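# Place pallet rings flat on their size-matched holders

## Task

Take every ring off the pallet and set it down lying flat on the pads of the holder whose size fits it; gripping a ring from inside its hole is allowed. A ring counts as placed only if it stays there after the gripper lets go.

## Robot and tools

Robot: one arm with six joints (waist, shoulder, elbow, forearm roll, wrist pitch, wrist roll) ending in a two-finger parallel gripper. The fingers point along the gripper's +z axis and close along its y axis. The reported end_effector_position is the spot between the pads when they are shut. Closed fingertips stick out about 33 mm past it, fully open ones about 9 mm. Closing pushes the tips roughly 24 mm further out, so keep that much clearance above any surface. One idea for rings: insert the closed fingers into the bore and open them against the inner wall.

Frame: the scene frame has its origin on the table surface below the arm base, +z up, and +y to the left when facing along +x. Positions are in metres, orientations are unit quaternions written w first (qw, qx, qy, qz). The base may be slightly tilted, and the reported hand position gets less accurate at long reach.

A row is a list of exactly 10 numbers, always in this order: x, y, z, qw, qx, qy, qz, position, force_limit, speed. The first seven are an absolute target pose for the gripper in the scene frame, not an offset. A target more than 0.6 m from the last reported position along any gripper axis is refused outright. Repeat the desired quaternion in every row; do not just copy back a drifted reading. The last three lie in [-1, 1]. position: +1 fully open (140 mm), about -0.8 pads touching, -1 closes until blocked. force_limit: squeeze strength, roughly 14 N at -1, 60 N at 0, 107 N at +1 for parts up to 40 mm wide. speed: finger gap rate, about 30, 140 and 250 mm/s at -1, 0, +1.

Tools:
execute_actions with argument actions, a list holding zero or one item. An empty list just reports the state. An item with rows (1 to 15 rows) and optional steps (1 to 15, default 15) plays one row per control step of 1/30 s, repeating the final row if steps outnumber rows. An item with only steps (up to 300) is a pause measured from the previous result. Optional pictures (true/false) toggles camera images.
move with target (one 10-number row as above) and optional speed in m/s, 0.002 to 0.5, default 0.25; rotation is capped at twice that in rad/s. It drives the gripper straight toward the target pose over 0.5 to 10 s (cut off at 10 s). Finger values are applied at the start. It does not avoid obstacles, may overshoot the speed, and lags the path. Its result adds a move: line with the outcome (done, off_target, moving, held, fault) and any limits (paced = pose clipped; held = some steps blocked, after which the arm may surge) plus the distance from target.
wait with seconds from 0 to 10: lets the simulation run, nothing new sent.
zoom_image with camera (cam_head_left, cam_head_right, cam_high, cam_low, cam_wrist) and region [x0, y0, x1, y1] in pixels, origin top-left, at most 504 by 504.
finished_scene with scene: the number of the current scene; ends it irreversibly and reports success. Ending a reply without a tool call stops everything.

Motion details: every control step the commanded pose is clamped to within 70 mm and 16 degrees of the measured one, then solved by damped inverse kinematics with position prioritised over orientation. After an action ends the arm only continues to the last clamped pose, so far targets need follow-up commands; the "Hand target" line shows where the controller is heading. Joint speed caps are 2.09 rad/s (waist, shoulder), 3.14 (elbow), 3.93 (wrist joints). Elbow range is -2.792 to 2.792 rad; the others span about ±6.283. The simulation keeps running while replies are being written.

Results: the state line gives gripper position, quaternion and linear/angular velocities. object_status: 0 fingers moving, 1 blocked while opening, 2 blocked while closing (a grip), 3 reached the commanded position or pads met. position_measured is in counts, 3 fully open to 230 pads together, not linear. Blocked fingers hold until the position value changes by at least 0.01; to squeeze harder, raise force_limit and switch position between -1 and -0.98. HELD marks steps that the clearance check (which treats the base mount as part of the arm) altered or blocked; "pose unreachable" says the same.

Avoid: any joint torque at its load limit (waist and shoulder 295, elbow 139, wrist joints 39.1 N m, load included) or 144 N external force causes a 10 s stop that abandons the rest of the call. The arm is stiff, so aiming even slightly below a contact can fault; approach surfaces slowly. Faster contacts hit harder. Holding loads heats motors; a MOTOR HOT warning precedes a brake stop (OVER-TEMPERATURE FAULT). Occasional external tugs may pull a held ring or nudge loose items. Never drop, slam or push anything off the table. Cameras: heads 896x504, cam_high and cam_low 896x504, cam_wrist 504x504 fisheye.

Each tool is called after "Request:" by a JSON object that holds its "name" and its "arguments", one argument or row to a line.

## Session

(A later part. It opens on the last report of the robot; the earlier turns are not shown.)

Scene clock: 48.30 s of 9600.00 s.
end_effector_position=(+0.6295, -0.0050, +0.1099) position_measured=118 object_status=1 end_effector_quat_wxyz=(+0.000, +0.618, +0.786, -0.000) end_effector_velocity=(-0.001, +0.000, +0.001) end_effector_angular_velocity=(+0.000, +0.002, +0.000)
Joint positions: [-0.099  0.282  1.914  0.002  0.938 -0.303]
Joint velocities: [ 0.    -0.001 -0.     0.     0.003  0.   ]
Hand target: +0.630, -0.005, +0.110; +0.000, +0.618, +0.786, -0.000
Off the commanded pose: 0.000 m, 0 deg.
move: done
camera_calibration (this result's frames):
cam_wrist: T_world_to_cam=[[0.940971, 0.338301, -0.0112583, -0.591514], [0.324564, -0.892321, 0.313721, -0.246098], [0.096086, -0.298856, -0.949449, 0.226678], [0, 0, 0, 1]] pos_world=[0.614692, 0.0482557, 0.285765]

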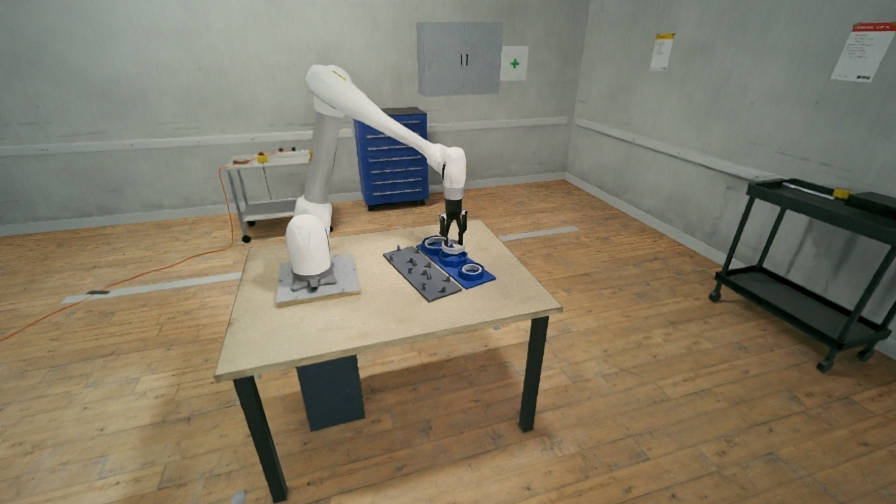

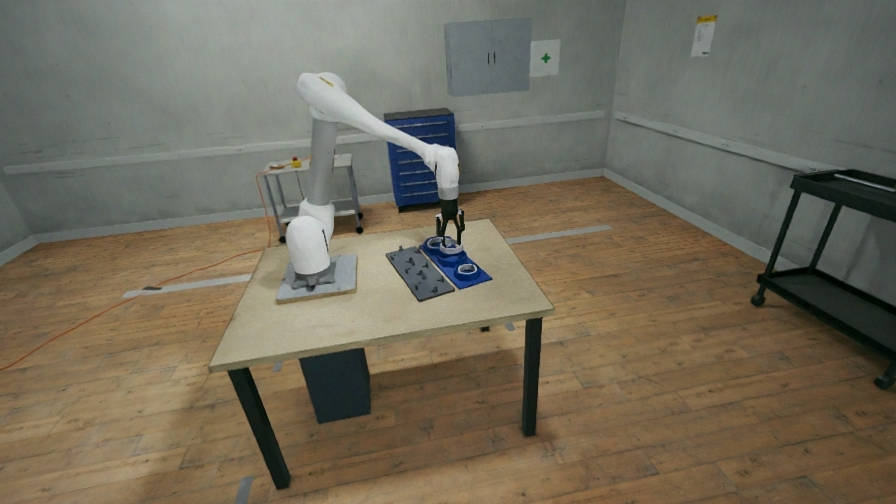

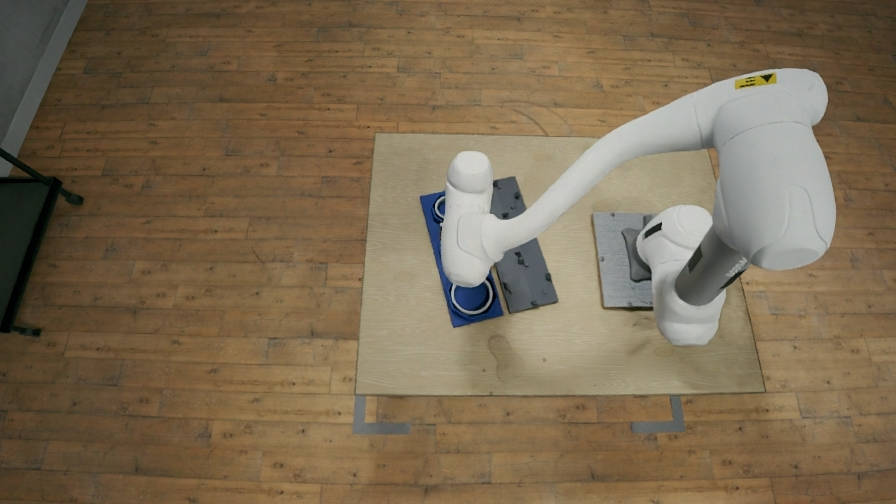

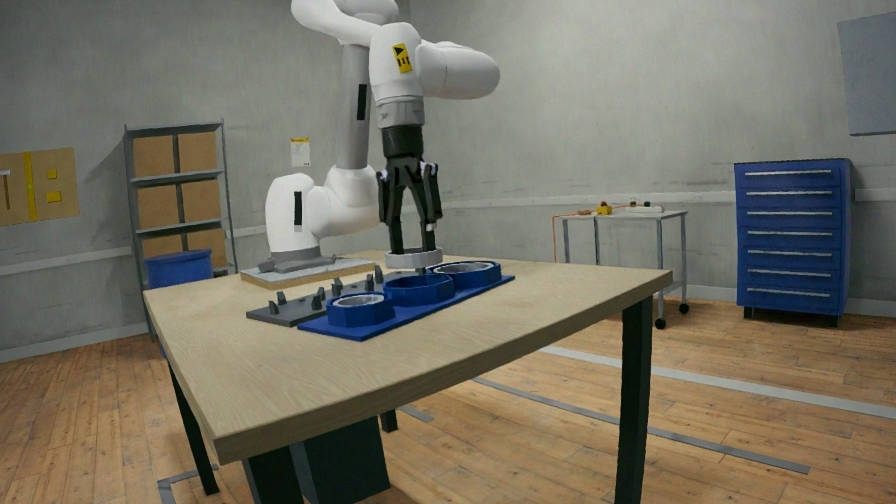

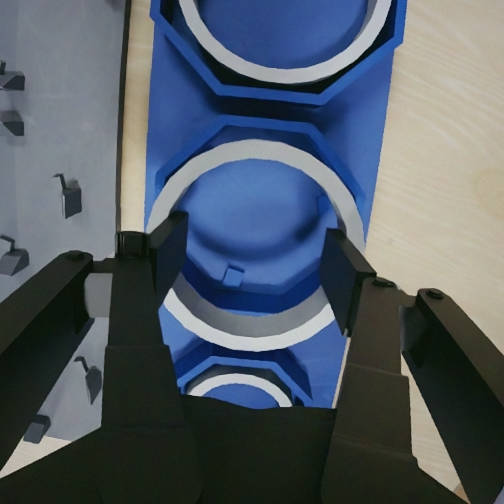

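Request:
{"name": "move", "arguments": {
  "target": [0.4925,-0.194,0.11,0,0.276,0.961,0,1,-0.3,-0.6],
  "speed": 0.2
}}

Request:
{"name": "move", "arguments": {
  "target": [0.4925,-0.194,0.085,0,0.276,0.961,0,1,-0.3,-0.6],
  "speed": 0.04
}}

Request:
{"name": "zoom_image", "arguments": {
  "camera": "cam_low",
  "region": [200, 200, 400, 350]
}}

Scene clock: 57.13 s of 9600.00 s.
end_effector_position=(+0.4925, -0.1940, +0.1101) position_measured=118 object_status=1 end_effector_quat_wxyz=(-0.000, +0.276, +0.961, -0.000) end_effector_velocity=(-0.002, -0.001, -0.000) end_effector_angular_velocity=(+0.003, +0.002, +0.007)
Joint positions: [-0.479  0.141  2.099  0.005  0.896 -1.458]
Joint velocities: [-0.004 -0.     0.001  0.002  0.002 -0.013]
Hand target: +0.492, -0.194, +0.110; -0.000, +0.276, +0.961, +0.000
Off the commanded pose: 0.000 m, 0 deg.
After step 90, 3.47 s passed at rest.
move: done
camera_calibration (this result's frames):
cam_wrist: T_world_to_cam=[[0.437438, 0.899176, -0.0114004, -0.0418706], [0.855449, -0.412189, 0.31354, -0.538613], [0.277229, -0.146907, -0.949506, 0.123821], [0, 0, 0, 1]] pos_world=[0.444745, -0.166171, 0.285969]

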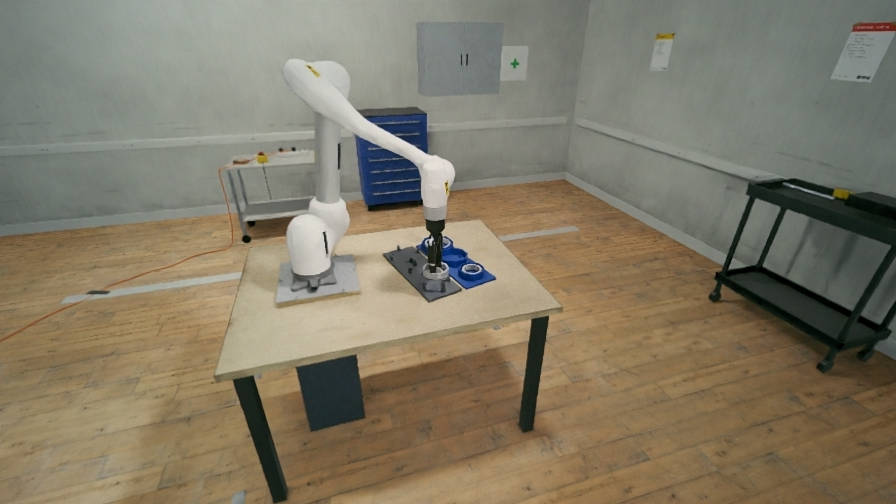

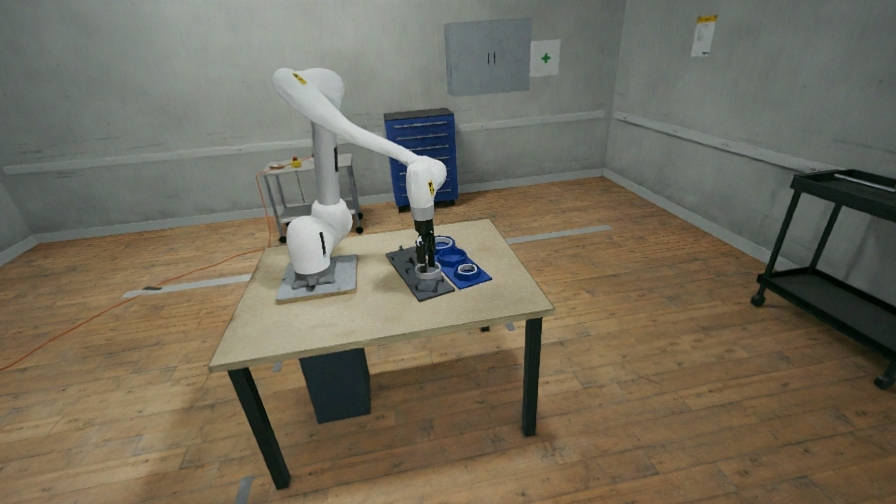

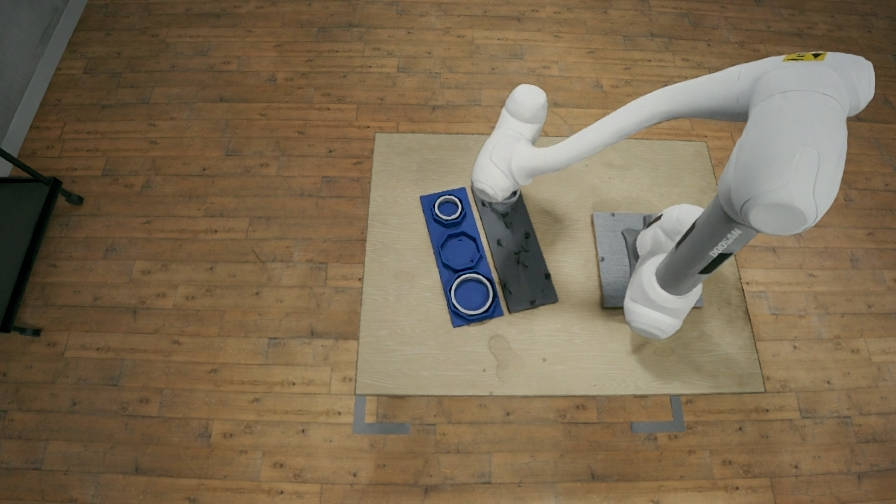

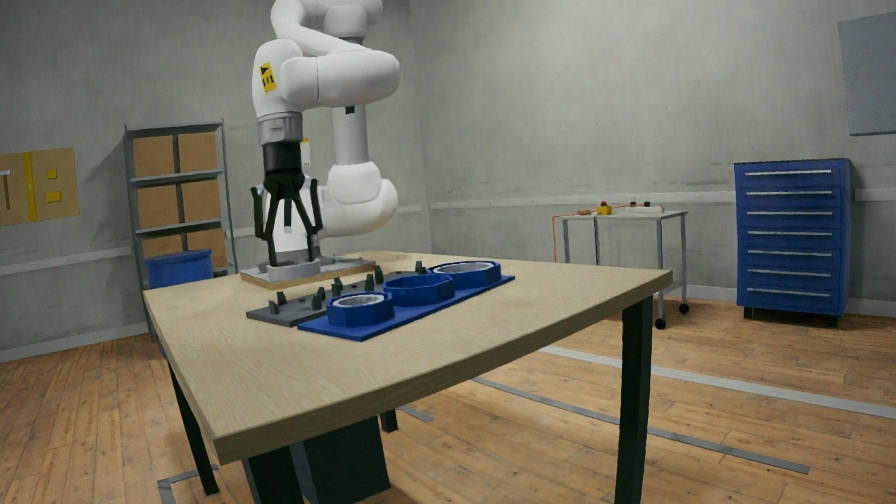

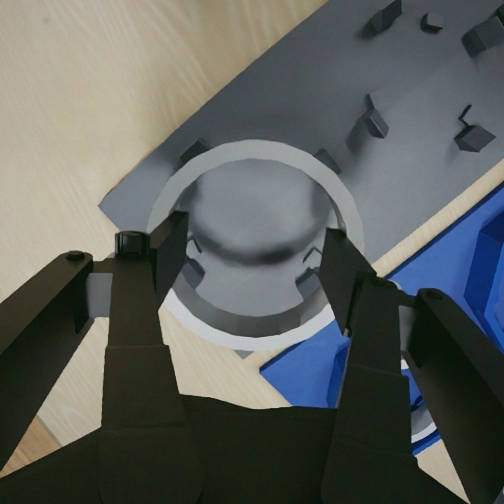

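Scene clock: 58.07 s of 9600.00 s.
end_effector_position=(+0.4925, -0.1940, +0.0851) position_measured=118 object_status=1 end_effector_quat_wxyz=(+0.000, +0.276, +0.961, +0.000) end_effector_velocity=(+0.000, -0.000, -0.001) end_effector_angular_velocity=(-0.001, -0.001, +0.000)
Joint positions: [-0.479  0.171  2.12   0.006  0.845 -1.459]
Joint velocities: [ 0.     0.001  0.001 -0.001 -0.003  0.   ]
Hand target: +0.492, -0.194, +0.085; +0.000, +0.276, +0.961, +0.000
Off the commanded pose: 0.000 m, 0 deg.
move: done
camera_calibration (this result's frames):
cam_wrist: T_world_to_cam=[[0.437049, 0.899368, -0.0112022, -0.0418935], [0.855551, -0.411849, 0.313709, -0.530782], [0.277527, -0.146691, -0.949453, 0.100034], [0, 0, 0, 1]] pos_world=[0.444658, -0.16625, 0.26102]

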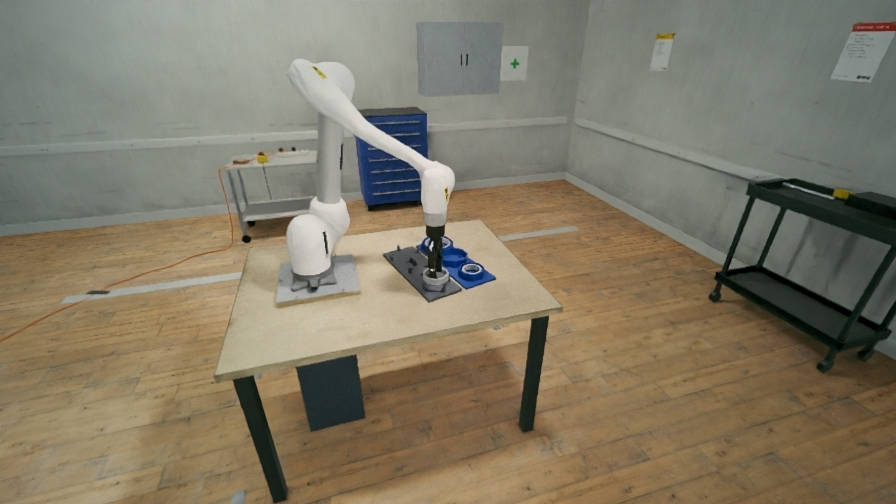

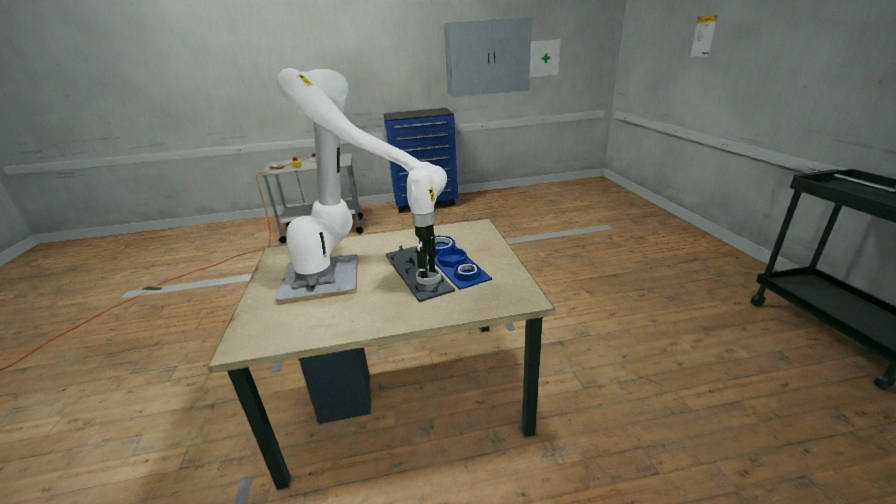

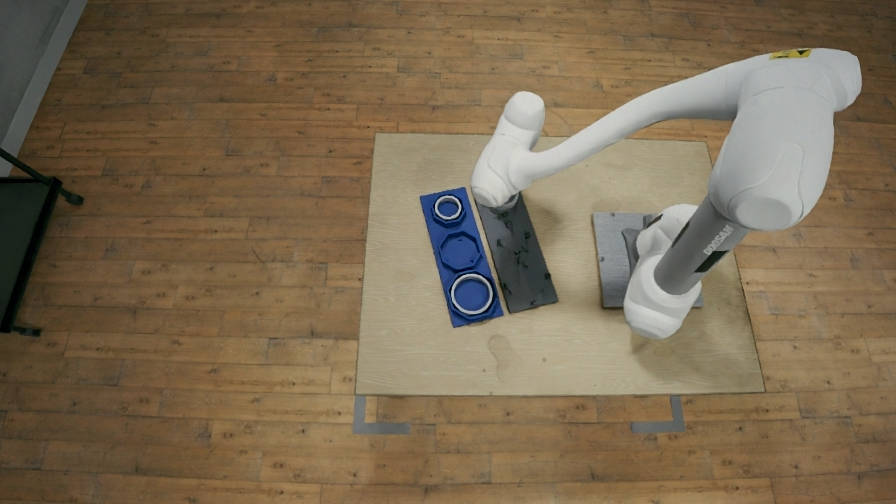

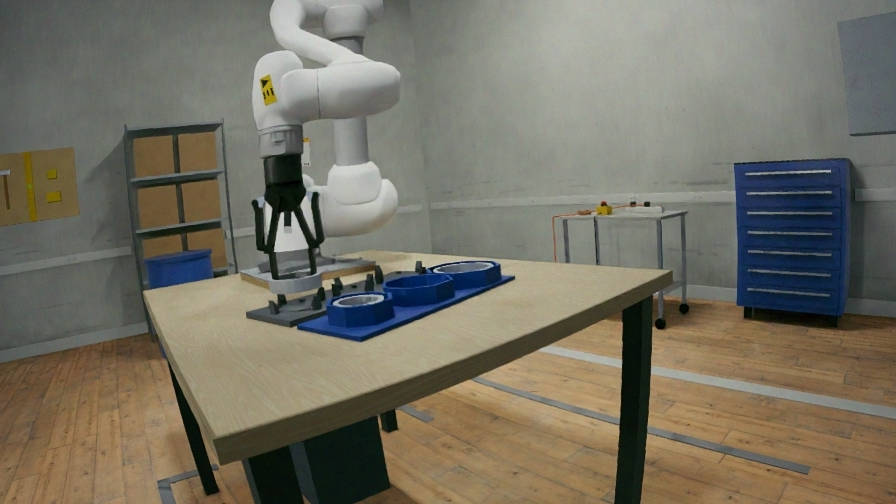

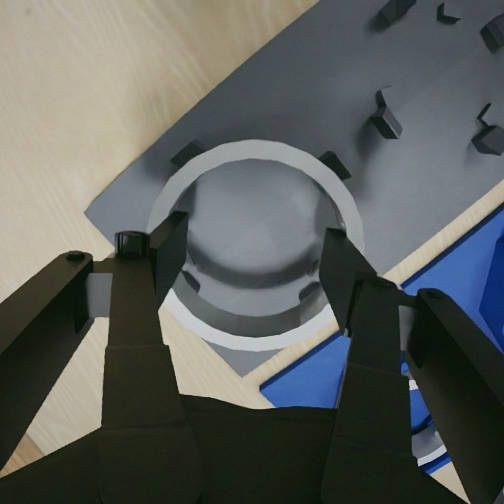

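Region (200, 200, 400, 350) of cam_low's 896x504 image, scaled by 2.520, with more detail than that image has; it fills the top 378 rows of this view, and the rest is white.

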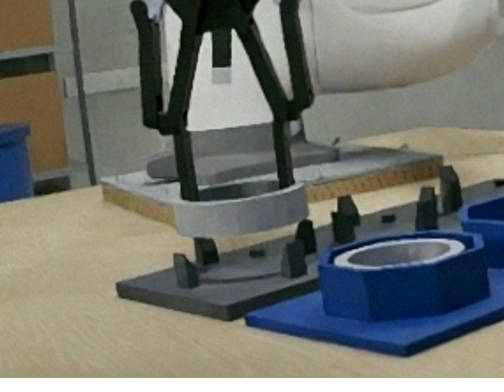

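Request:
{"name": "move", "arguments": {
  "target": [0.494,-0.195,0.062,0,0.276,0.961,0,1,-0.3,-0.6],
  "speed": 0.015
}}

Request:
{"name": "zoom_image", "arguments": {
  "camera": "cam_low",
  "region": [230, 250, 370, 340]
}}

Request:
{"name": "zoom_image", "arguments": {
  "camera": "cam_head_left",
  "region": [400, 250, 480, 310]
}}

Scene clock: 67.23 s of 9600.00 s.
end_effector_position=(+0.4940, -0.1950, +0.0621) position_measured=118 object_status=1 end_effector_quat_wxyz=(+0.000, +0.276, +0.961, +0.000) end_effector_velocity=(-0.000, +0.001, -0.002) end_effector_angular_velocity=(+0.001, +0.001, +0.001)
Joint positions: [-0.479  0.204  2.135  0.006  0.798 -1.459]
Joint velocities: [ 0.001  0.003  0.002  0.001 -0.003  0.   ]
Hand target: +0.494, -0.195, +0.062; +0.000, +0.276, +0.961, +0.000
Off the commanded pose: 0.000 m, 0 deg.
After step 90, 4.40 s passed at rest.
move: done
camera_calibration (this result's frames):
cam_wrist: T_world_to_cam=[[0.437038, 0.899373, -0.0112026, -0.0419082], [0.855559, -0.41184, 0.3137, -0.525249], [0.27752, -0.146683, -0.949456, 0.0776274], [0, 0, 0, 1]] pos_world=[0.446154, -0.167241, 0.238005]

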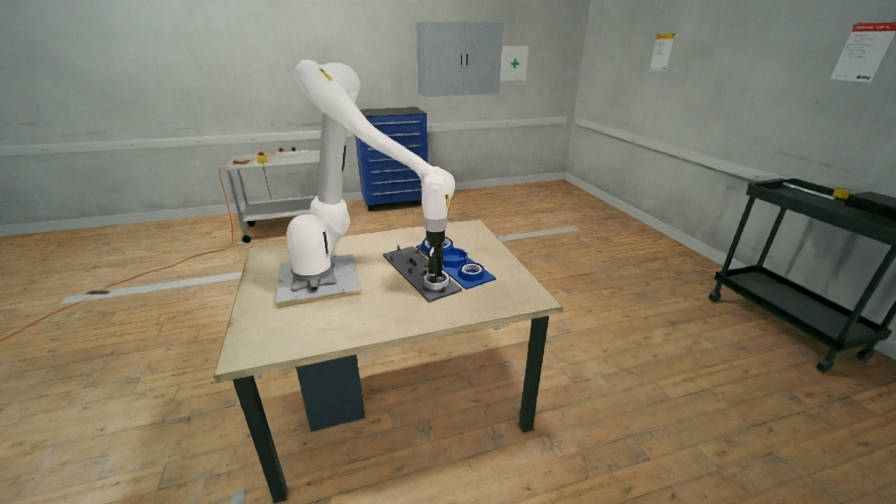

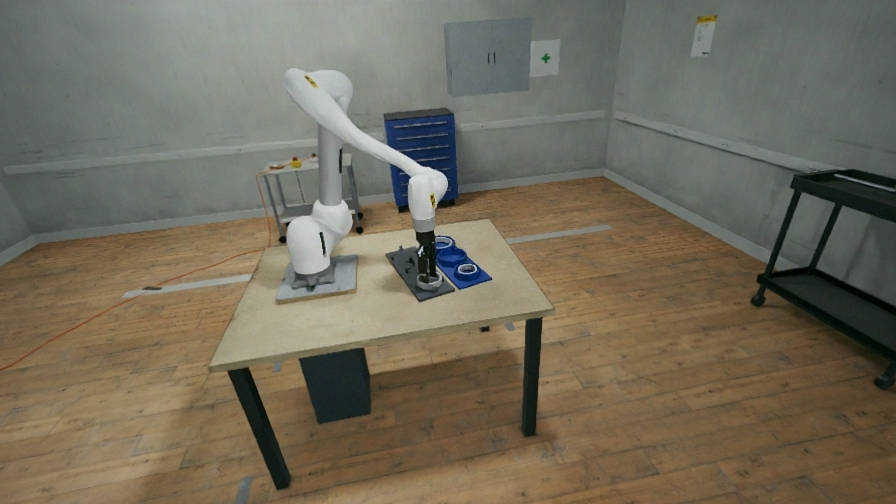

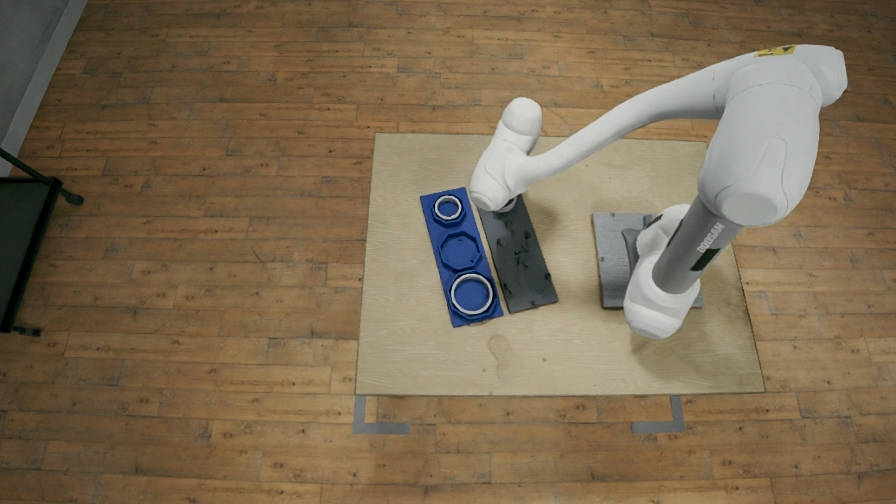

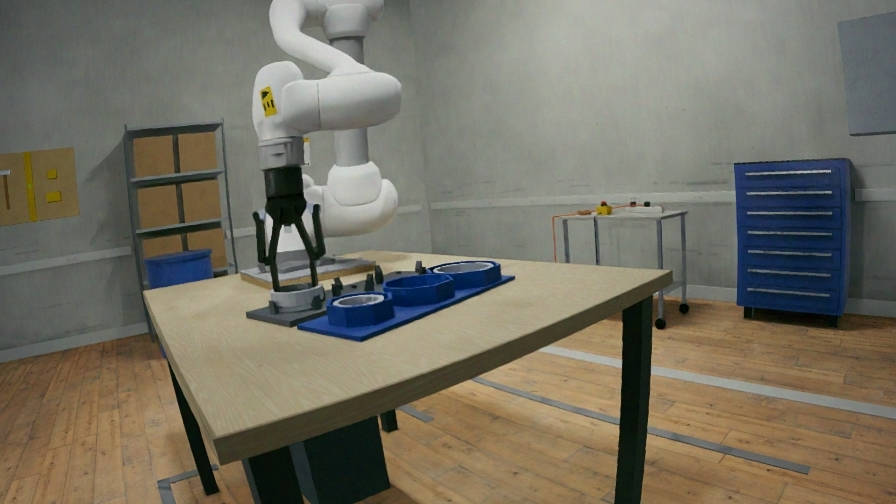

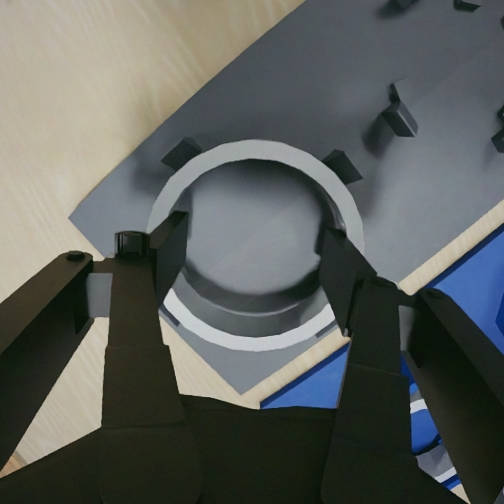

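Region (230, 250, 370, 340) of cam_low's 896x504 image, scaled by 3.600, with more detail than that image has; it fills the top 324 rows of this view, and the rest is white.

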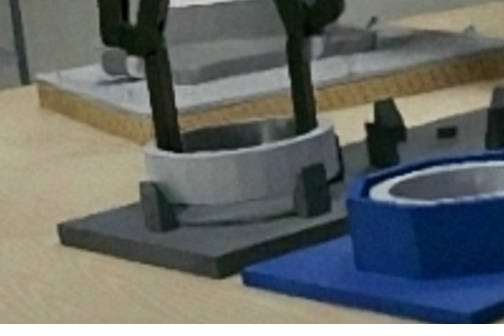

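Region (400, 250, 480, 310) of cam_head_left's 896x504 image, scaled by 6.300, with more detail than that image has; it fills the top 378 rows of this view, and the rest is white.

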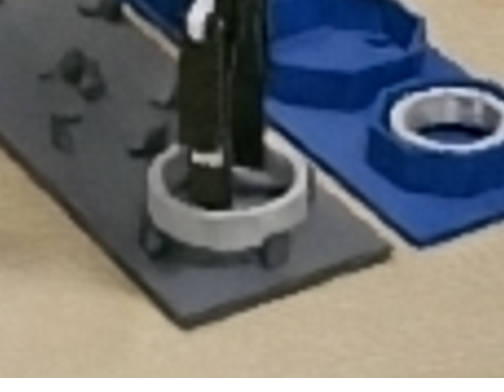

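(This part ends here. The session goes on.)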